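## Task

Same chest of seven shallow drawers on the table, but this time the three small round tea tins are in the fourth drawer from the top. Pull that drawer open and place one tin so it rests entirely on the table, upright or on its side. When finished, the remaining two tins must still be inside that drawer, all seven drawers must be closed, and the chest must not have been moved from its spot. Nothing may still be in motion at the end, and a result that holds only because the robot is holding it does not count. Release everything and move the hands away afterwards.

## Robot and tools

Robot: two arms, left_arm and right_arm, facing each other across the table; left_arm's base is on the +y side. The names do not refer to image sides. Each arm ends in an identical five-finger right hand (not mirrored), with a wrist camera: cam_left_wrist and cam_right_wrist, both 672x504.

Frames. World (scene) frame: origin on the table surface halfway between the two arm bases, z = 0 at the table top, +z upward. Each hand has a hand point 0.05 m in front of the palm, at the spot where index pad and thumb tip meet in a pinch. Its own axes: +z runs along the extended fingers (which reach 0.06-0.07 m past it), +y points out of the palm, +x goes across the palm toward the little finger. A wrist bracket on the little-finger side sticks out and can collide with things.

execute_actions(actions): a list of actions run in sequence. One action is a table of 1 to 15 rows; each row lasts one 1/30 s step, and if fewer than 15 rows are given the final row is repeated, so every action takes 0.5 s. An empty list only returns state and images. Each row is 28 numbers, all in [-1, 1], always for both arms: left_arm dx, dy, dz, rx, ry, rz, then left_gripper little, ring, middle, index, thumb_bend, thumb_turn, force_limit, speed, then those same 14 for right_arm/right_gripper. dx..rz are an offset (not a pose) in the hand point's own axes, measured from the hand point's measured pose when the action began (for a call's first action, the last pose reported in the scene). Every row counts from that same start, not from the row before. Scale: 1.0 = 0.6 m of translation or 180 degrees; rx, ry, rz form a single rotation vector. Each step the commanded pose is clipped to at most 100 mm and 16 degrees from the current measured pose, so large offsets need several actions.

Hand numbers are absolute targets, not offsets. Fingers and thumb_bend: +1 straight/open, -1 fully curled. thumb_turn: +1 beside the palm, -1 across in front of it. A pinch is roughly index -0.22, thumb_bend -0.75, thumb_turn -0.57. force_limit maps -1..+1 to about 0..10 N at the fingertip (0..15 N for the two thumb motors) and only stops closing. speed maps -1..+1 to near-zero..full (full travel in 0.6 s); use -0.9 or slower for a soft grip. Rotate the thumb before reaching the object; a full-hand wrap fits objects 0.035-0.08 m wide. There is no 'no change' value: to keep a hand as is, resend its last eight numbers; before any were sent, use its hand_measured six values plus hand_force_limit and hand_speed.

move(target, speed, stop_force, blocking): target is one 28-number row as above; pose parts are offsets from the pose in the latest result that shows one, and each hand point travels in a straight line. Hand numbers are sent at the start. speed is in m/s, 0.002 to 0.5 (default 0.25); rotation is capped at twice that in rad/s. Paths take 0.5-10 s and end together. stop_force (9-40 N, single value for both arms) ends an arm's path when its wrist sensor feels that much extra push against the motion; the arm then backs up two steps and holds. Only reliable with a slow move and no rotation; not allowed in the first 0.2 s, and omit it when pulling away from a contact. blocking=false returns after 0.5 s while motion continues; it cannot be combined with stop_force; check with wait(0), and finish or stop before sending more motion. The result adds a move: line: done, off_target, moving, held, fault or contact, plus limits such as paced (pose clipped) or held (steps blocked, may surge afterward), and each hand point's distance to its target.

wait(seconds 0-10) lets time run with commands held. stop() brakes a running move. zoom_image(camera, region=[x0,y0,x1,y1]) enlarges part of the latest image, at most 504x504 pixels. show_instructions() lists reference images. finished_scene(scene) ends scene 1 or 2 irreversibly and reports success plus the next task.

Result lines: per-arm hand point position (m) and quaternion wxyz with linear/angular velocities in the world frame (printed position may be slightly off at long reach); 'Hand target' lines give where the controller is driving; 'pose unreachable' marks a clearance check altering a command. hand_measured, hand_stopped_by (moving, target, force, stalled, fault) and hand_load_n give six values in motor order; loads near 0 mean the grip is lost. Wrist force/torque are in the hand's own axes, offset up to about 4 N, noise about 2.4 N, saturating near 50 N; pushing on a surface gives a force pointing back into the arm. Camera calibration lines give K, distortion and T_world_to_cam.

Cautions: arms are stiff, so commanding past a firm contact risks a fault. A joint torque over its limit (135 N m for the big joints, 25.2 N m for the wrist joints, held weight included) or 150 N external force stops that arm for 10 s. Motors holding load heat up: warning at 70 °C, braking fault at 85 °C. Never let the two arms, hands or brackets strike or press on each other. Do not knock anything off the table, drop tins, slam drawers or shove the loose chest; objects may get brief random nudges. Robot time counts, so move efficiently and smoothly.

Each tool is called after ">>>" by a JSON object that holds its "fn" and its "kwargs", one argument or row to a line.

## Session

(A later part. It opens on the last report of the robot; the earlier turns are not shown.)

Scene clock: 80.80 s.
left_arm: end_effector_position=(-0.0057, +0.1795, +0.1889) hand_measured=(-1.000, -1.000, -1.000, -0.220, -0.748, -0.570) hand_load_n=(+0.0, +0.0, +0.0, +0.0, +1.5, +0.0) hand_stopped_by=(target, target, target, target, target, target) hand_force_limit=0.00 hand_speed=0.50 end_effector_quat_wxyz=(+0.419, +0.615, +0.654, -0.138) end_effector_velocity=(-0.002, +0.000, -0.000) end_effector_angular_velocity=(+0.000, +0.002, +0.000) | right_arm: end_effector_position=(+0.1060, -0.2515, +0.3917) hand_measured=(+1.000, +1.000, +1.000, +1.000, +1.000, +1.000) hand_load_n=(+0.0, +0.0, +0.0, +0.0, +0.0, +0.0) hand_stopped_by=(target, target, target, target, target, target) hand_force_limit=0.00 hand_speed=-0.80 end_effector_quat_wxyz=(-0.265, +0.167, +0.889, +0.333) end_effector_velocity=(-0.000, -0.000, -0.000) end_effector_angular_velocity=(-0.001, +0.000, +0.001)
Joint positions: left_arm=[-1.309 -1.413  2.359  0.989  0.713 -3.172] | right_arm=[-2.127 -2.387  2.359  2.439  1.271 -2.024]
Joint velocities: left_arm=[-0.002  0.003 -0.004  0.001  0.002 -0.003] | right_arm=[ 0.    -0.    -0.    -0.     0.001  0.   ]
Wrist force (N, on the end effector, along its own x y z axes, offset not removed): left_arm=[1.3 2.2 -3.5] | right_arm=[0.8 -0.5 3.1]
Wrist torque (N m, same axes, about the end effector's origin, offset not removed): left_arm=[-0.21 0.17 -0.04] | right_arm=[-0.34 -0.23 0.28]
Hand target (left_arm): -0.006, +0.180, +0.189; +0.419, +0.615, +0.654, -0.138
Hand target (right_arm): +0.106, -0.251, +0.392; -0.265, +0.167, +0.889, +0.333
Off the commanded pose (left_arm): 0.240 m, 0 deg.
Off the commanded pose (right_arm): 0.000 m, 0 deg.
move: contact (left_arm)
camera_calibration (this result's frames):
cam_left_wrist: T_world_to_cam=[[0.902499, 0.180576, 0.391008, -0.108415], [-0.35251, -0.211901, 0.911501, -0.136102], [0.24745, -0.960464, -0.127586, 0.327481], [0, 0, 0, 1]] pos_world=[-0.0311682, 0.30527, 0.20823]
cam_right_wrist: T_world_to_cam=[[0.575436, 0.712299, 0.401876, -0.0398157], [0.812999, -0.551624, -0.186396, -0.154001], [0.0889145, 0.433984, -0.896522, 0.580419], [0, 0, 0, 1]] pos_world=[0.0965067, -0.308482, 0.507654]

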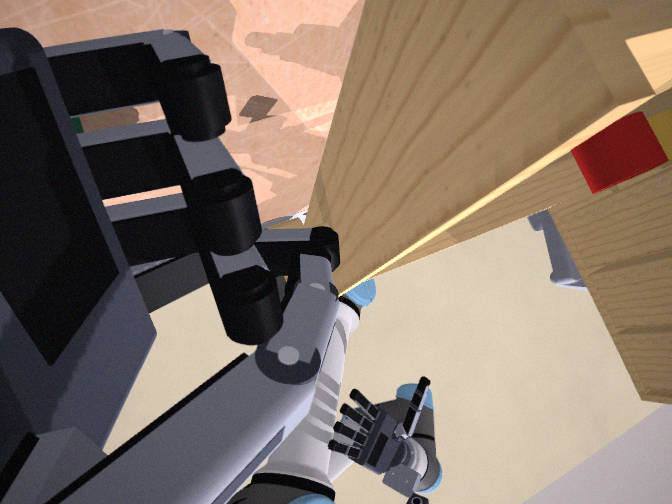

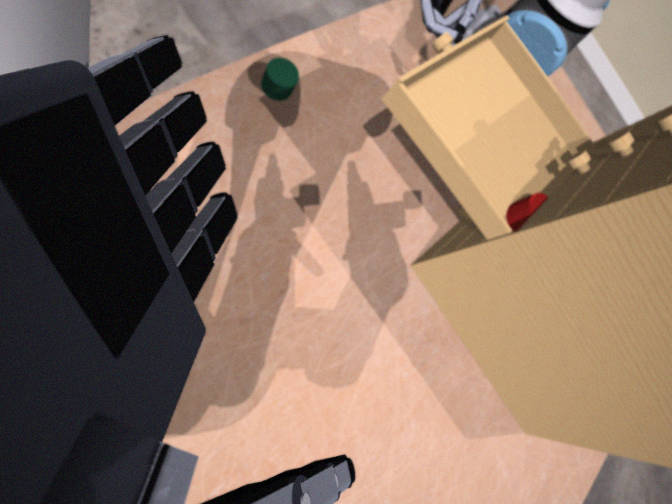

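>>> {"fn": "move", "kwargs": {
  "target": [-0.007,-0.061,-0.025,0,0,0,-1,-1,-1,-0.22,-0.75,-0.57,0.0,0.5, 0,0,0,0,0,0,1,1,1,1,1,1,0,-0.8],
  "speed": 0.05
}}

>>> {"fn": "move", "kwargs": {
  "target": [-0.028,-0.006,0.023,0,0,0,-1,-1,-1,-0.22,-0.75,-0.57,0.0,0.5, 0,0,0,0,0,0,1,1,1,1,1,1,0,-0.8],
  "speed": 0.05
}}

>>> {"fn": "move", "kwargs": {
  "target": [0.012,0.1,0.04,0,0,0,-1,-1,-1,-0.22,-0.75,-0.57,0.0,0.5, 0,0,0,0,0,0,1,1,1,1,1,1,0,-0.8],
  "speed": 0.02,
  "stop_force": 10
}}

Scene clock: 82.27 s.
left_arm: end_effector_position=(-0.0452, +0.1796, +0.1887) hand_measured=(-1.000, -1.000, -1.000, -0.220, -0.748, -0.570) hand_load_n=(+0.0, +0.0, +0.0, +1.5, +1.5, +0.0) hand_stopped_by=(target, target, target, target, target, target) hand_force_limit=0.00 hand_speed=0.50 end_effector_quat_wxyz=(+0.419, +0.615, +0.654, -0.138) end_effector_velocity=(-0.003, -0.000, +0.000) end_effector_angular_velocity=(-0.001, +0.002, -0.000) | right_arm: end_effector_position=(+0.1060, -0.2515, +0.3917) hand_measured=(+1.000, +1.000, +1.000, +1.000, +1.000, +1.000) hand_load_n=(+0.0, +0.0, +0.0, +0.0, +0.0, +0.0) hand_stopped_by=(target, target, target, target, target, target) hand_force_limit=0.00 hand_speed=-0.80 end_effector_quat_wxyz=(-0.265, +0.167, +0.889, +0.333) end_effector_velocity=(-0.000, -0.000, -0.000) end_effector_angular_velocity=(-0.001, +0.000, +0.000)
Joint positions: left_arm=[-1.342 -1.342  2.277  1.034  0.726 -3.218] | right_arm=[-2.127 -2.387  2.359  2.439  1.271 -2.024]
Joint velocities: left_arm=[-0.002  0.003 -0.006  0.002  0.    -0.003] | right_arm=[ 0.     0.    -0.    -0.     0.001  0.   ]
Wrist force (N, on the end effector, along its own x y z axes, offset not removed): left_arm=[-0.1 -1.2 -0.3] | right_arm=[0.4 -2.9 3.2]
Wrist torque (N m, same axes, about the end effector's origin, offset not removed): left_arm=[-0.28 0.05 0.04] | right_arm=[-0.68 -0.14 0.14]
Hand target (left_arm): -0.045, +0.180, +0.189; +0.419, +0.615, +0.654, -0.138
Hand target (right_arm): +0.106, -0.251, +0.392; -0.265, +0.167, +0.889, +0.333
Off the commanded pose (left_arm): 0.000 m, 0 deg.
Off the commanded pose (right_arm): 0.000 m, 0 deg.
move: done
camera_calibration (this result's frames):
cam_left_wrist: T_world_to_cam=[[0.902538, 0.180473, 0.390966, -0.0726824], [-0.352463, -0.211972, 0.911503, -0.14983], [0.247376, -0.960467, -0.127703, 0.337281], [0, 0, 0, 1]] pos_world=[-0.0706459, 0.305304, 0.208058]
cam_right_wrist: T_world_to_cam=[[0.575436, 0.712298, 0.401876, -0.0398159], [0.812999, -0.551624, -0.186396, -0.154001], [0.0889147, 0.433984, -0.896522, 0.580419], [0, 0, 0, 1]] pos_world=[0.0965067, -0.308482, 0.507654]

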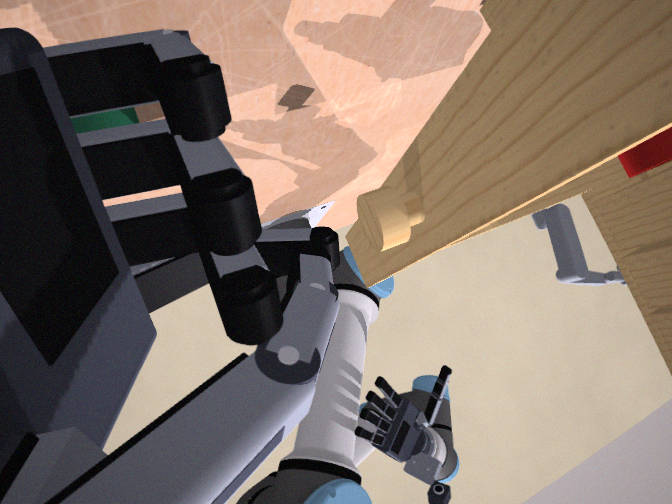

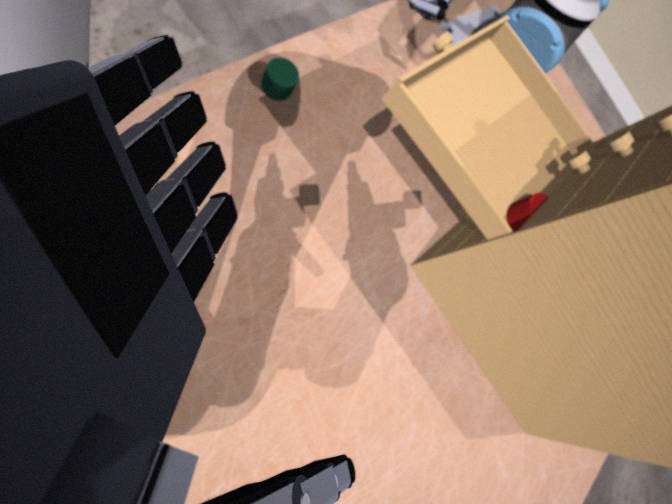

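Scene clock: 83.17 s.
left_arm: end_effector_position=(-0.0451, +0.1580, +0.1912) hand_measured=(-1.000, -1.000, -1.000, -0.220, -0.748, -0.570) hand_load_n=(+0.0, +0.0, +0.0, +1.5, +1.5, +0.0) hand_stopped_by=(target, target, target, target, target, target) hand_force_limit=0.00 hand_speed=0.50 end_effector_quat_wxyz=(+0.419, +0.615, +0.654, -0.138) end_effector_velocity=(-0.000, -0.003, +0.000) end_effector_angular_velocity=(-0.000, +0.002, -0.001) | right_arm: end_effector_position=(+0.1060, -0.2515, +0.3917) hand_measured=(+1.000, +1.000, +1.000, +1.000, +1.000, +1.000) hand_load_n=(+0.0, +0.0, +0.0, +0.0, +0.0, +0.0) hand_stopped_by=(target, target, target, target, target, target) hand_force_limit=0.00 hand_speed=-0.80 end_effector_quat_wxyz=(-0.265, +0.167, +0.889, +0.333) end_effector_velocity=(-0.000, +0.000, +0.000) end_effector_angular_velocity=(+0.000, +0.001, -0.000)
Joint positions: left_arm=[-1.256 -1.333  2.219  0.991  0.696 -3.095] | right_arm=[-2.127 -2.387  2.359  2.439  1.271 -2.024]
Joint velocities: left_arm=[ 0.012  0.001 -0.009 -0.008 -0.004  0.02 ] | right_arm=[ 0.    -0.     0.     0.001  0.     0.001]
Wrist force (N, on the end effector, along its own x y z axes, offset not removed): left_arm=[-0.8 -1.8 -0.4] | right_arm=[1.2 -2.0 2.8]
Wrist torque (N m, same axes, about the end effector's origin, offset not removed): left_arm=[-0.50 0.17 0.02] | right_arm=[-0.47 -0.25 0.20]
Hand target (left_arm): -0.045, +0.158, +0.191; +0.419, +0.615, +0.654, -0.138
Hand target (right_arm): +0.106, -0.251, +0.392; -0.265, +0.167, +0.889, +0.333
Off the commanded pose (left_arm): 0.000 m, 0 deg.
Off the commanded pose (right_arm): 0.000 m, 0 deg.
move: done
camera_calibration (this result's frames):
cam_left_wrist: T_world_to_cam=[[0.90244, 0.180785, 0.391048, -0.0699221], [-0.352602, -0.211594, 0.911537, -0.156681], [0.247536, -0.960492, -0.127206, 0.316807], [0, 0, 0, 1]] pos_world=[-0.0705665, 0.283778, 0.210463]
cam_right_wrist: T_world_to_cam=[[0.575437, 0.712298, 0.401876, -0.0398161], [0.812999, -0.551624, -0.186396, -0.154001], [0.0889148, 0.433984, -0.896522, 0.580419], [0, 0, 0, 1]] pos_world=[0.0965068, -0.308482, 0.507654]

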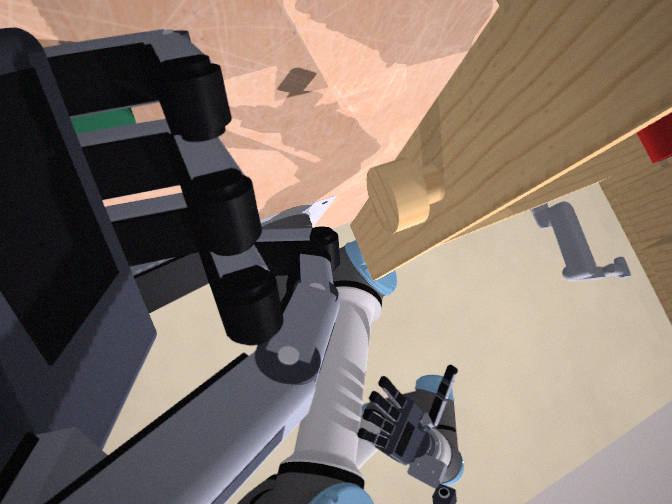

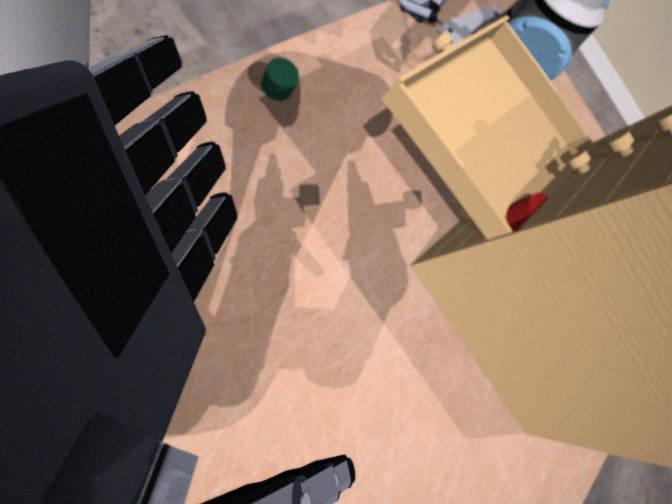

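Scene clock: 85.00 s.
left_arm: end_effector_position=(-0.0162, +0.1583, +0.1914) hand_measured=(-1.000, -1.000, -1.000, -0.220, -0.748, -0.570) hand_load_n=(+0.0, +0.0, +0.0, +1.5, +1.5, +0.0) hand_stopped_by=(target, target, target, target, target, target) hand_force_limit=0.00 hand_speed=0.50 end_effector_quat_wxyz=(+0.419, +0.615, +0.654, -0.138) end_effector_velocity=(-0.008, +0.000, -0.000) end_effector_angular_velocity=(+0.003, +0.001, +0.001) | right_arm: end_effector_position=(+0.1060, -0.2515, +0.3917) hand_measured=(+1.000, +1.000, +1.000, +1.000, +1.000, +1.000) hand_load_n=(+0.0, +0.0, +0.0, +0.0, +0.0, +0.0) hand_stopped_by=(target, target, target, target, target, target) hand_force_limit=0.00 hand_speed=-0.80 end_effector_quat_wxyz=(-0.265, +0.167, +0.889, +0.333) end_effector_velocity=(-0.000, -0.000, -0.001) end_effector_angular_velocity=(-0.001, +0.000, +0.001)
Joint positions: left_arm=[-1.226 -1.384  2.275  0.951  0.687 -3.05 ] | right_arm=[-2.127 -2.387  2.359  2.439  1.271 -2.024]
Joint velocities: left_arm=[-0.009  0.014 -0.015  0.012  0.006 -0.015] | right_arm=[ 0.    -0.     0.001 -0.001  0.     0.   ]
Wrist force (N, on the end effector, along its own x y z axes, offset not removed): left_arm=[-0.7 0.8 0.5] | right_arm=[0.5 -2.2 2.1]
Wrist torque (N m, same axes, about the end effector's origin, offset not removed): left_arm=[-0.10 0.17 0.06] | right_arm=[-0.47 -0.15 0.25]
Hand target (left_arm): -0.017, +0.158, +0.191; +0.419, +0.615, +0.654, -0.138
Hand target (right_arm): +0.106, -0.251, +0.392; -0.265, +0.167, +0.889, +0.333
Off the commanded pose (left_arm): 0.036 m, 0 deg.
Off the commanded pose (right_arm): 0.000 m, 0 deg.
move: contact (left_arm)
camera_calibration (this result's frames):
cam_left_wrist: T_world_to_cam=[[0.902374, 0.181019, 0.391091, -0.0961313], [-0.352676, -0.211353, 0.911564, -0.146714], [0.247669, -0.960501, -0.126879, 0.309883], [0, 0, 0, 1]] pos_world=[-0.0417441, 0.284036, 0.210652]
cam_right_wrist: T_world_to_cam=[[0.575436, 0.712298, 0.401876, -0.0398162], [0.812999, -0.551624, -0.186396, -0.154001], [0.088915, 0.433984, -0.896522, 0.580419], [0, 0, 0, 1]] pos_world=[0.0965068, -0.308482, 0.507654]

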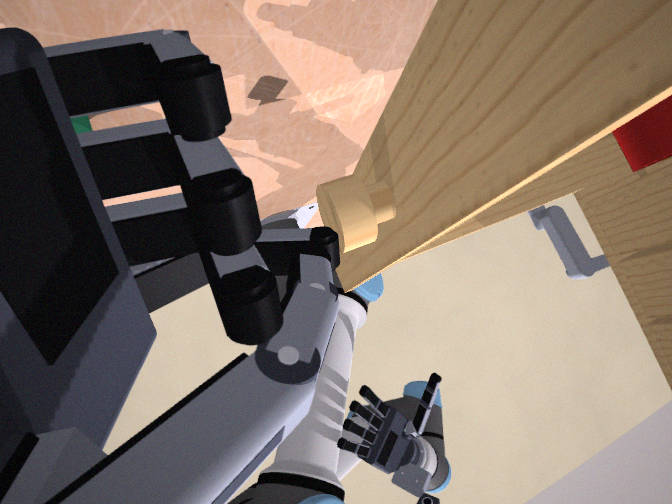

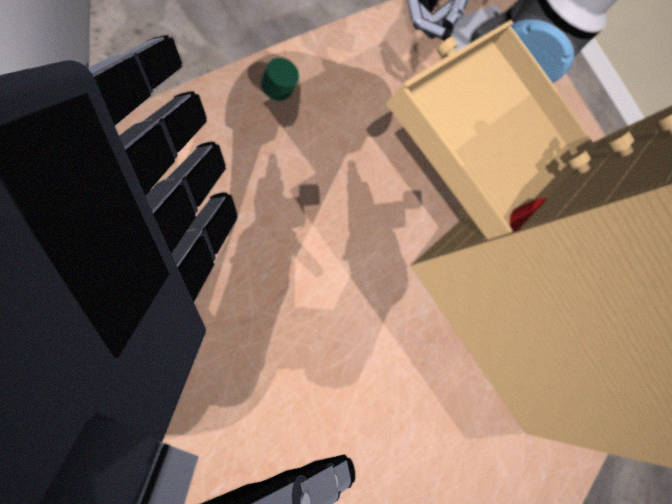

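>>> {"fn": "move", "kwargs": {
  "target": [0.042,0.36,0.146,0,0,0,-1,-1,-1,-0.22,-0.75,-0.57,0.0,0.5,0,0,0,0,0,0,1,1,1,1,1,1,0,-0.8],
  "speed": 0.035,
  "stop_force": 20
}}

Scene clock: 92.30 s.
left_arm: end_effector_position=(+0.1997, +0.1594, +0.1935) hand_measured=(-1.000, -1.000, -1.000, -0.220, -0.748, -0.570) hand_load_n=(+0.0, +0.0, +0.0, +1.5, +1.5, +0.0) hand_stopped_by=(target, target, target, target, target, target) hand_force_limit=0.00 hand_speed=0.50 end_effector_quat_wxyz=(+0.421, +0.614, +0.654, -0.137) end_effector_velocity=(-0.002, +0.000, +0.000) end_effector_angular_velocity=(-0.001, -0.001, +0.002) | right_arm: end_effector_position=(+0.1060, -0.2515, +0.3917) hand_measured=(+1.000, +1.000, +1.000, +1.000, +1.000, +1.000) hand_load_n=(+0.0, +0.0, +0.0, +0.0, +0.0, +0.0) hand_stopped_by=(target, target, target, target, target, target) hand_force_limit=0.00 hand_speed=-0.80 end_effector_quat_wxyz=(-0.265, +0.167, +0.889, +0.333) end_effector_velocity=(+0.000, -0.000, +0.000) end_effector_angular_velocity=(-0.001, -0.001, -0.000)
Joint positions: left_arm=[-0.531 -1.803  2.404  0.432  0.787 -2.001] | right_arm=[-2.127 -2.387  2.359  2.439  1.271 -2.024]
Joint velocities: left_arm=[-0.015  0.002  0.002  0.009 -0.01  -0.02 ] | right_arm=[ 0.    -0.    -0.001  0.    -0.     0.   ]
Wrist force (N, on the end effector, along its own x y z axes, offset not removed): left_arm=[-0.2 -0.8 1.2] | right_arm=[0.0 -1.1 1.8]
Wrist torque (N m, same axes, about the end effector's origin, offset not removed): left_arm=[-0.42 0.00 0.00] | right_arm=[-0.32 -0.09 0.21]
Hand target (left_arm): +0.199, +0.159, +0.193; +0.421, +0.614, +0.654, -0.137
Hand target (right_arm): +0.106, -0.251, +0.392; -0.265, +0.167, +0.889, +0.333
Off the commanded pose (left_arm): 0.019 m, 0 deg.
Off the commanded pose (right_arm): 0.000 m, 0 deg.
move: contact (left_arm)
camera_calibration (this result's frames):
cam_left_wrist: T_world_to_cam=[[0.900995, 0.183946, 0.392901, -0.292489], [-0.35442, -0.210191, 0.911157, -0.071969], [0.250188, -0.9602, -0.124187, 0.256708], [0, 0, 0, 1]] pos_world=[0.173799, 0.285166, 0.212374]
cam_right_wrist: T_world_to_cam=[[0.575437, 0.712298, 0.401876, -0.0398164], [0.812999, -0.551625, -0.186396, -0.154002], [0.0889151, 0.433984, -0.896522, 0.580419], [0, 0, 0, 1]] pos_world=[0.0965068, -0.308482, 0.507654]

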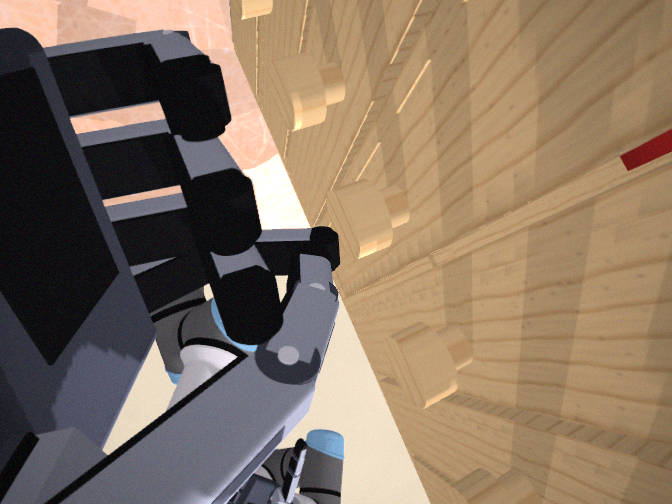

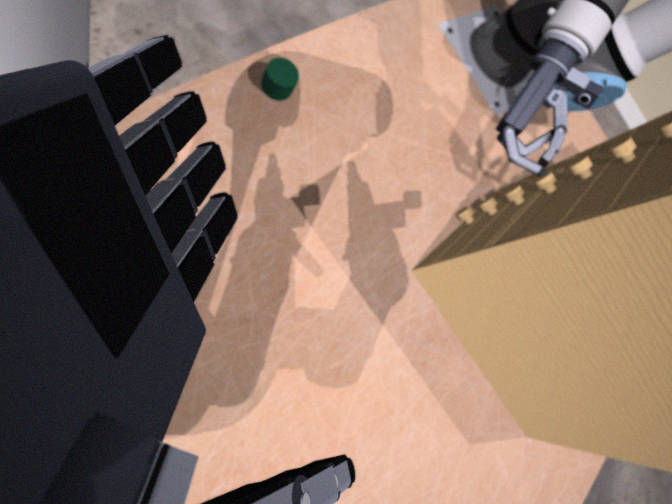

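Gentle extra press.

>>> {"fn": "move", "kwargs": {
  "target": [0.003,0.025,0.01,0,0,0,-1,-1,-1,-0.22,-0.75,-0.57,0.0,0.5,0,0,0,0,0,0,1,1,1,1,1,1,0,-0.8],
  "speed": 0.004,
  "stop_force": 10
}}

>>> {"fn": "move", "kwargs": {
  "target": [-0.018,-0.155,-0.062,0,0,0,-1,-1,-1,-0.22,-0.75,-0.57,0.0,0.5,0,0,0,0,0,0,1,1,1,1,1,1,0,-0.8],
  "speed": 0.15
}}

>>> {"fn": "zoom_image", "kwargs": {
  "camera": "cam_right_wrist",
  "region": [400,60,672,280]
}}

Scene clock: 93.87 s.
left_arm: end_effector_position=(+0.2035, +0.1594, +0.1936) hand_measured=(-1.000, -1.000, -1.000, -0.220, -0.748, -0.570) hand_load_n=(+0.0, +0.0, +0.0, +0.0, +1.5, +0.0) hand_stopped_by=(target, target, target, target, target, target) hand_force_limit=0.00 hand_speed=0.50 end_effector_quat_wxyz=(+0.421, +0.614, +0.654, -0.138) end_effector_velocity=(-0.001, +0.000, +0.001) end_effector_angular_velocity=(-0.001, -0.001, +0.002) | right_arm: end_effector_position=(+0.1060, -0.2515, +0.3917) hand_measured=(+1.000, +1.000, +1.000, +1.000, +1.000, +1.000) hand_load_n=(+0.0, +0.0, +0.0, +0.0, +0.0, +0.0) hand_stopped_by=(target, target, target, target, target, target) hand_force_limit=0.00 hand_speed=-0.80 end_effector_quat_wxyz=(-0.265, +0.167, +0.889, +0.333) end_effector_velocity=(-0.000, +0.000, +0.000) end_effector_angular_velocity=(+0.001, +0.001, -0.000)
Joint positions: left_arm=[-0.508 -1.807  2.401  0.418  0.799 -1.974] | right_arm=[-2.127 -2.387  2.359  2.439  1.271 -2.024]
Joint velocities: left_arm=[-0.009  0.001 -0.     0.007 -0.007 -0.012] | right_arm=[-0.    -0.     0.001  0.001  0.    -0.   ]
Wrist force (N, on the end effector, along its own x y z axes, offset not removed): left_arm=[0.8 -12.2 -5.1] | right_arm=[0.4 -2.1 2.9]
Wrist torque (N m, same axes, about the end effector's origin, offset not removed): left_arm=[-0.31 -0.01 0.03] | right_arm=[-0.51 -0.14 0.11]
Hand target (left_arm): +0.203, +0.159, +0.193; +0.421, +0.614, +0.654, -0.137
Hand target (right_arm): +0.106, -0.251, +0.392; -0.265, +0.167, +0.889, +0.333
Off the commanded pose (left_arm): 0.012 m, 0 deg.
Off the commanded pose (right_arm): 0.000 m, 0 deg.
move: contact (left_arm)
camera_calibration (this result's frames):
cam_left_wrist: T_world_to_cam=[[0.901113, 0.184184, 0.392519, -0.296032], [-0.354113, -0.209767, 0.911374, -0.0708829], [0.250198, -0.960247, -0.123801, 0.255654], [0, 0, 0, 1]] pos_world=[0.177693, 0.285146, 0.212449]
cam_right_wrist: T_world_to_cam=[[0.575437, 0.712298, 0.401876, -0.0398163], [0.812999, -0.551625, -0.186396, -0.154002], [0.0889152, 0.433984, -0.896522, 0.580419], [0, 0, 0, 1]] pos_world=[0.0965068, -0.308482, 0.507654]

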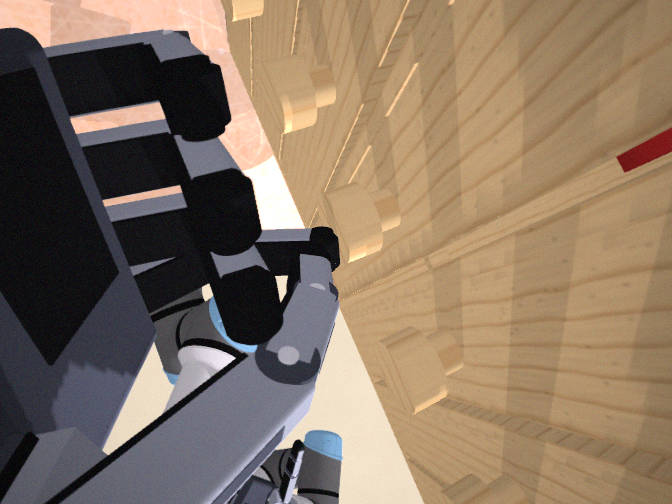

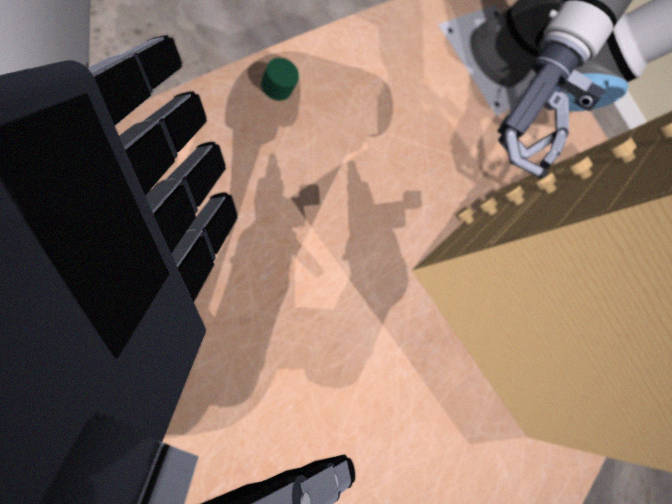

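Scene clock: 95.27 s.
left_arm: end_effector_position=(+0.1030, +0.1583, +0.1922) hand_measured=(-1.000, -1.000, -1.000, -0.220, -0.748, -0.570) hand_load_n=(+0.0, +0.0, +0.0, +1.5, +1.5, +0.0) hand_stopped_by=(target, target, target, target, target, target) hand_force_limit=0.00 hand_speed=0.50 end_effector_quat_wxyz=(+0.420, +0.614, +0.654, -0.138) end_effector_velocity=(-0.002, +0.002, +0.000) end_effector_angular_velocity=(-0.003, -0.003, +0.007) | right_arm: end_effector_position=(+0.1060, -0.2515, +0.3917) hand_measured=(+1.000, +1.000, +1.000, +1.000, +1.000, +1.000) hand_load_n=(+0.0, +0.0, +0.0, +0.0, +0.0, +0.0) hand_stopped_by=(target, target, target, target, target, target) hand_force_limit=0.00 hand_speed=-0.80 end_effector_quat_wxyz=(-0.265, +0.167, +0.889, +0.333) end_effector_velocity=(-0.000, -0.000, -0.000) end_effector_angular_velocity=(-0.001, +0.001, +0.001)
Joint positions: left_arm=[-0.98  -1.622  2.421  0.735  0.656 -2.657] | right_arm=[-2.127 -2.387  2.359  2.439  1.271 -2.024]
Joint velocities: left_arm=[-0.02   0.009  0.007  0.02  -0.005 -0.044] | right_arm=[ 0.     0.    -0.     0.     0.002 -0.   ]
Wrist force (N, on the end effector, along its own x y z axes, offset not removed): left_arm=[0.6 -0.3 0.4] | right_arm=[-0.1 -1.8 2.8]
Wrist torque (N m, same axes, about the end effector's origin, offset not removed): left_arm=[-0.21 -0.05 0.06] | right_arm=[-0.44 -0.10 0.11]
Hand target (left_arm): +0.103, +0.159, +0.192; +0.420, +0.614, +0.654, -0.138
Hand target (right_arm): +0.106, -0.251, +0.392; -0.265, +0.167, +0.889, +0.333
Off the commanded pose (left_arm): 0.001 m, 0 deg.
Off the commanded pose (right_arm): 0.000 m, 0 deg.
move: done
camera_calibration (this result's frames):
cam_left_wrist: T_world_to_cam=[[0.901925, 0.182658, 0.391365, -0.20427], [-0.353077, -0.210034, 0.911714, -0.105646], [0.248732, -0.96048, -0.124942, 0.279965], [0, 0, 0, 1]] pos_world=[0.0772992, 0.284024, 0.211243]
cam_right_wrist: T_world_to_cam=[[0.575437, 0.712298, 0.401876, -0.0398163], [0.812999, -0.551625, -0.186396, -0.154002], [0.0889151, 0.433984, -0.896522, 0.580419], [0, 0, 0, 1]] pos_world=[0.0965068, -0.308482, 0.507654]

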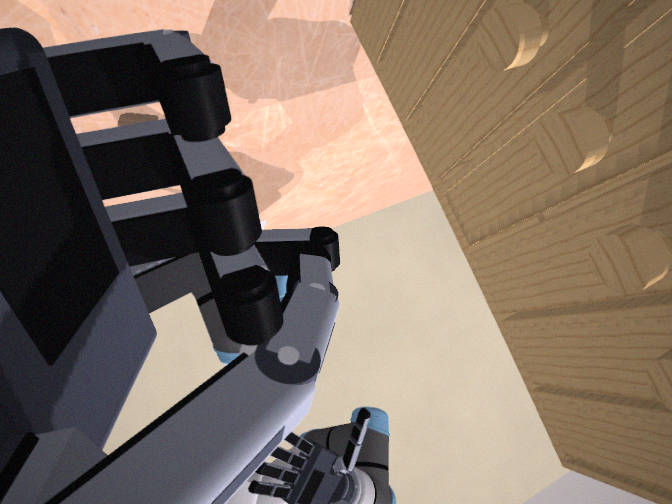

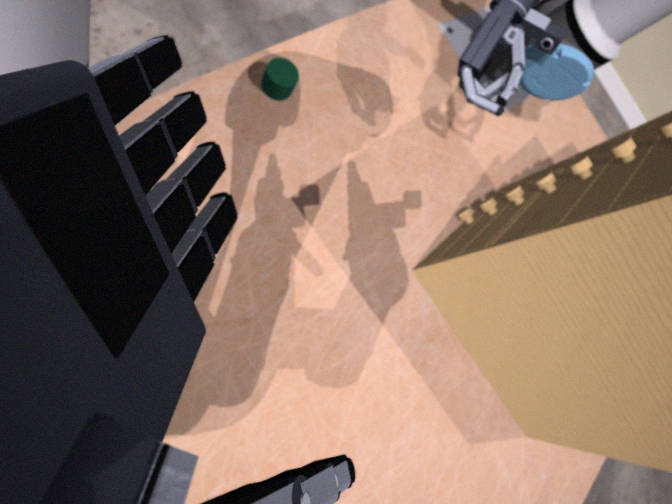

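Region (400, 60, 672, 280) of cam_right_wrist's 672x504 image, scaled by 1.853, with more detail than that image has; it fills the top 408 rows of this view, and the rest is white.

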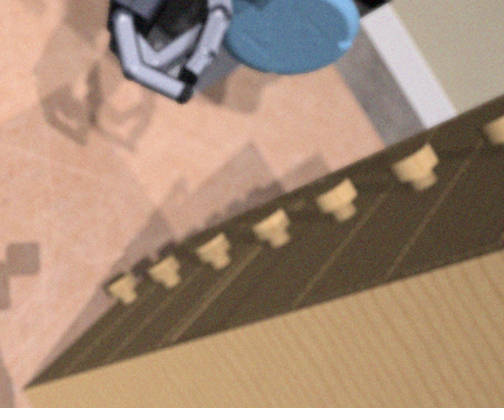

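>>> {"fn": "finished_scene", "kwargs": {
  "scene": 2
}}

The scene is finished: the task was done.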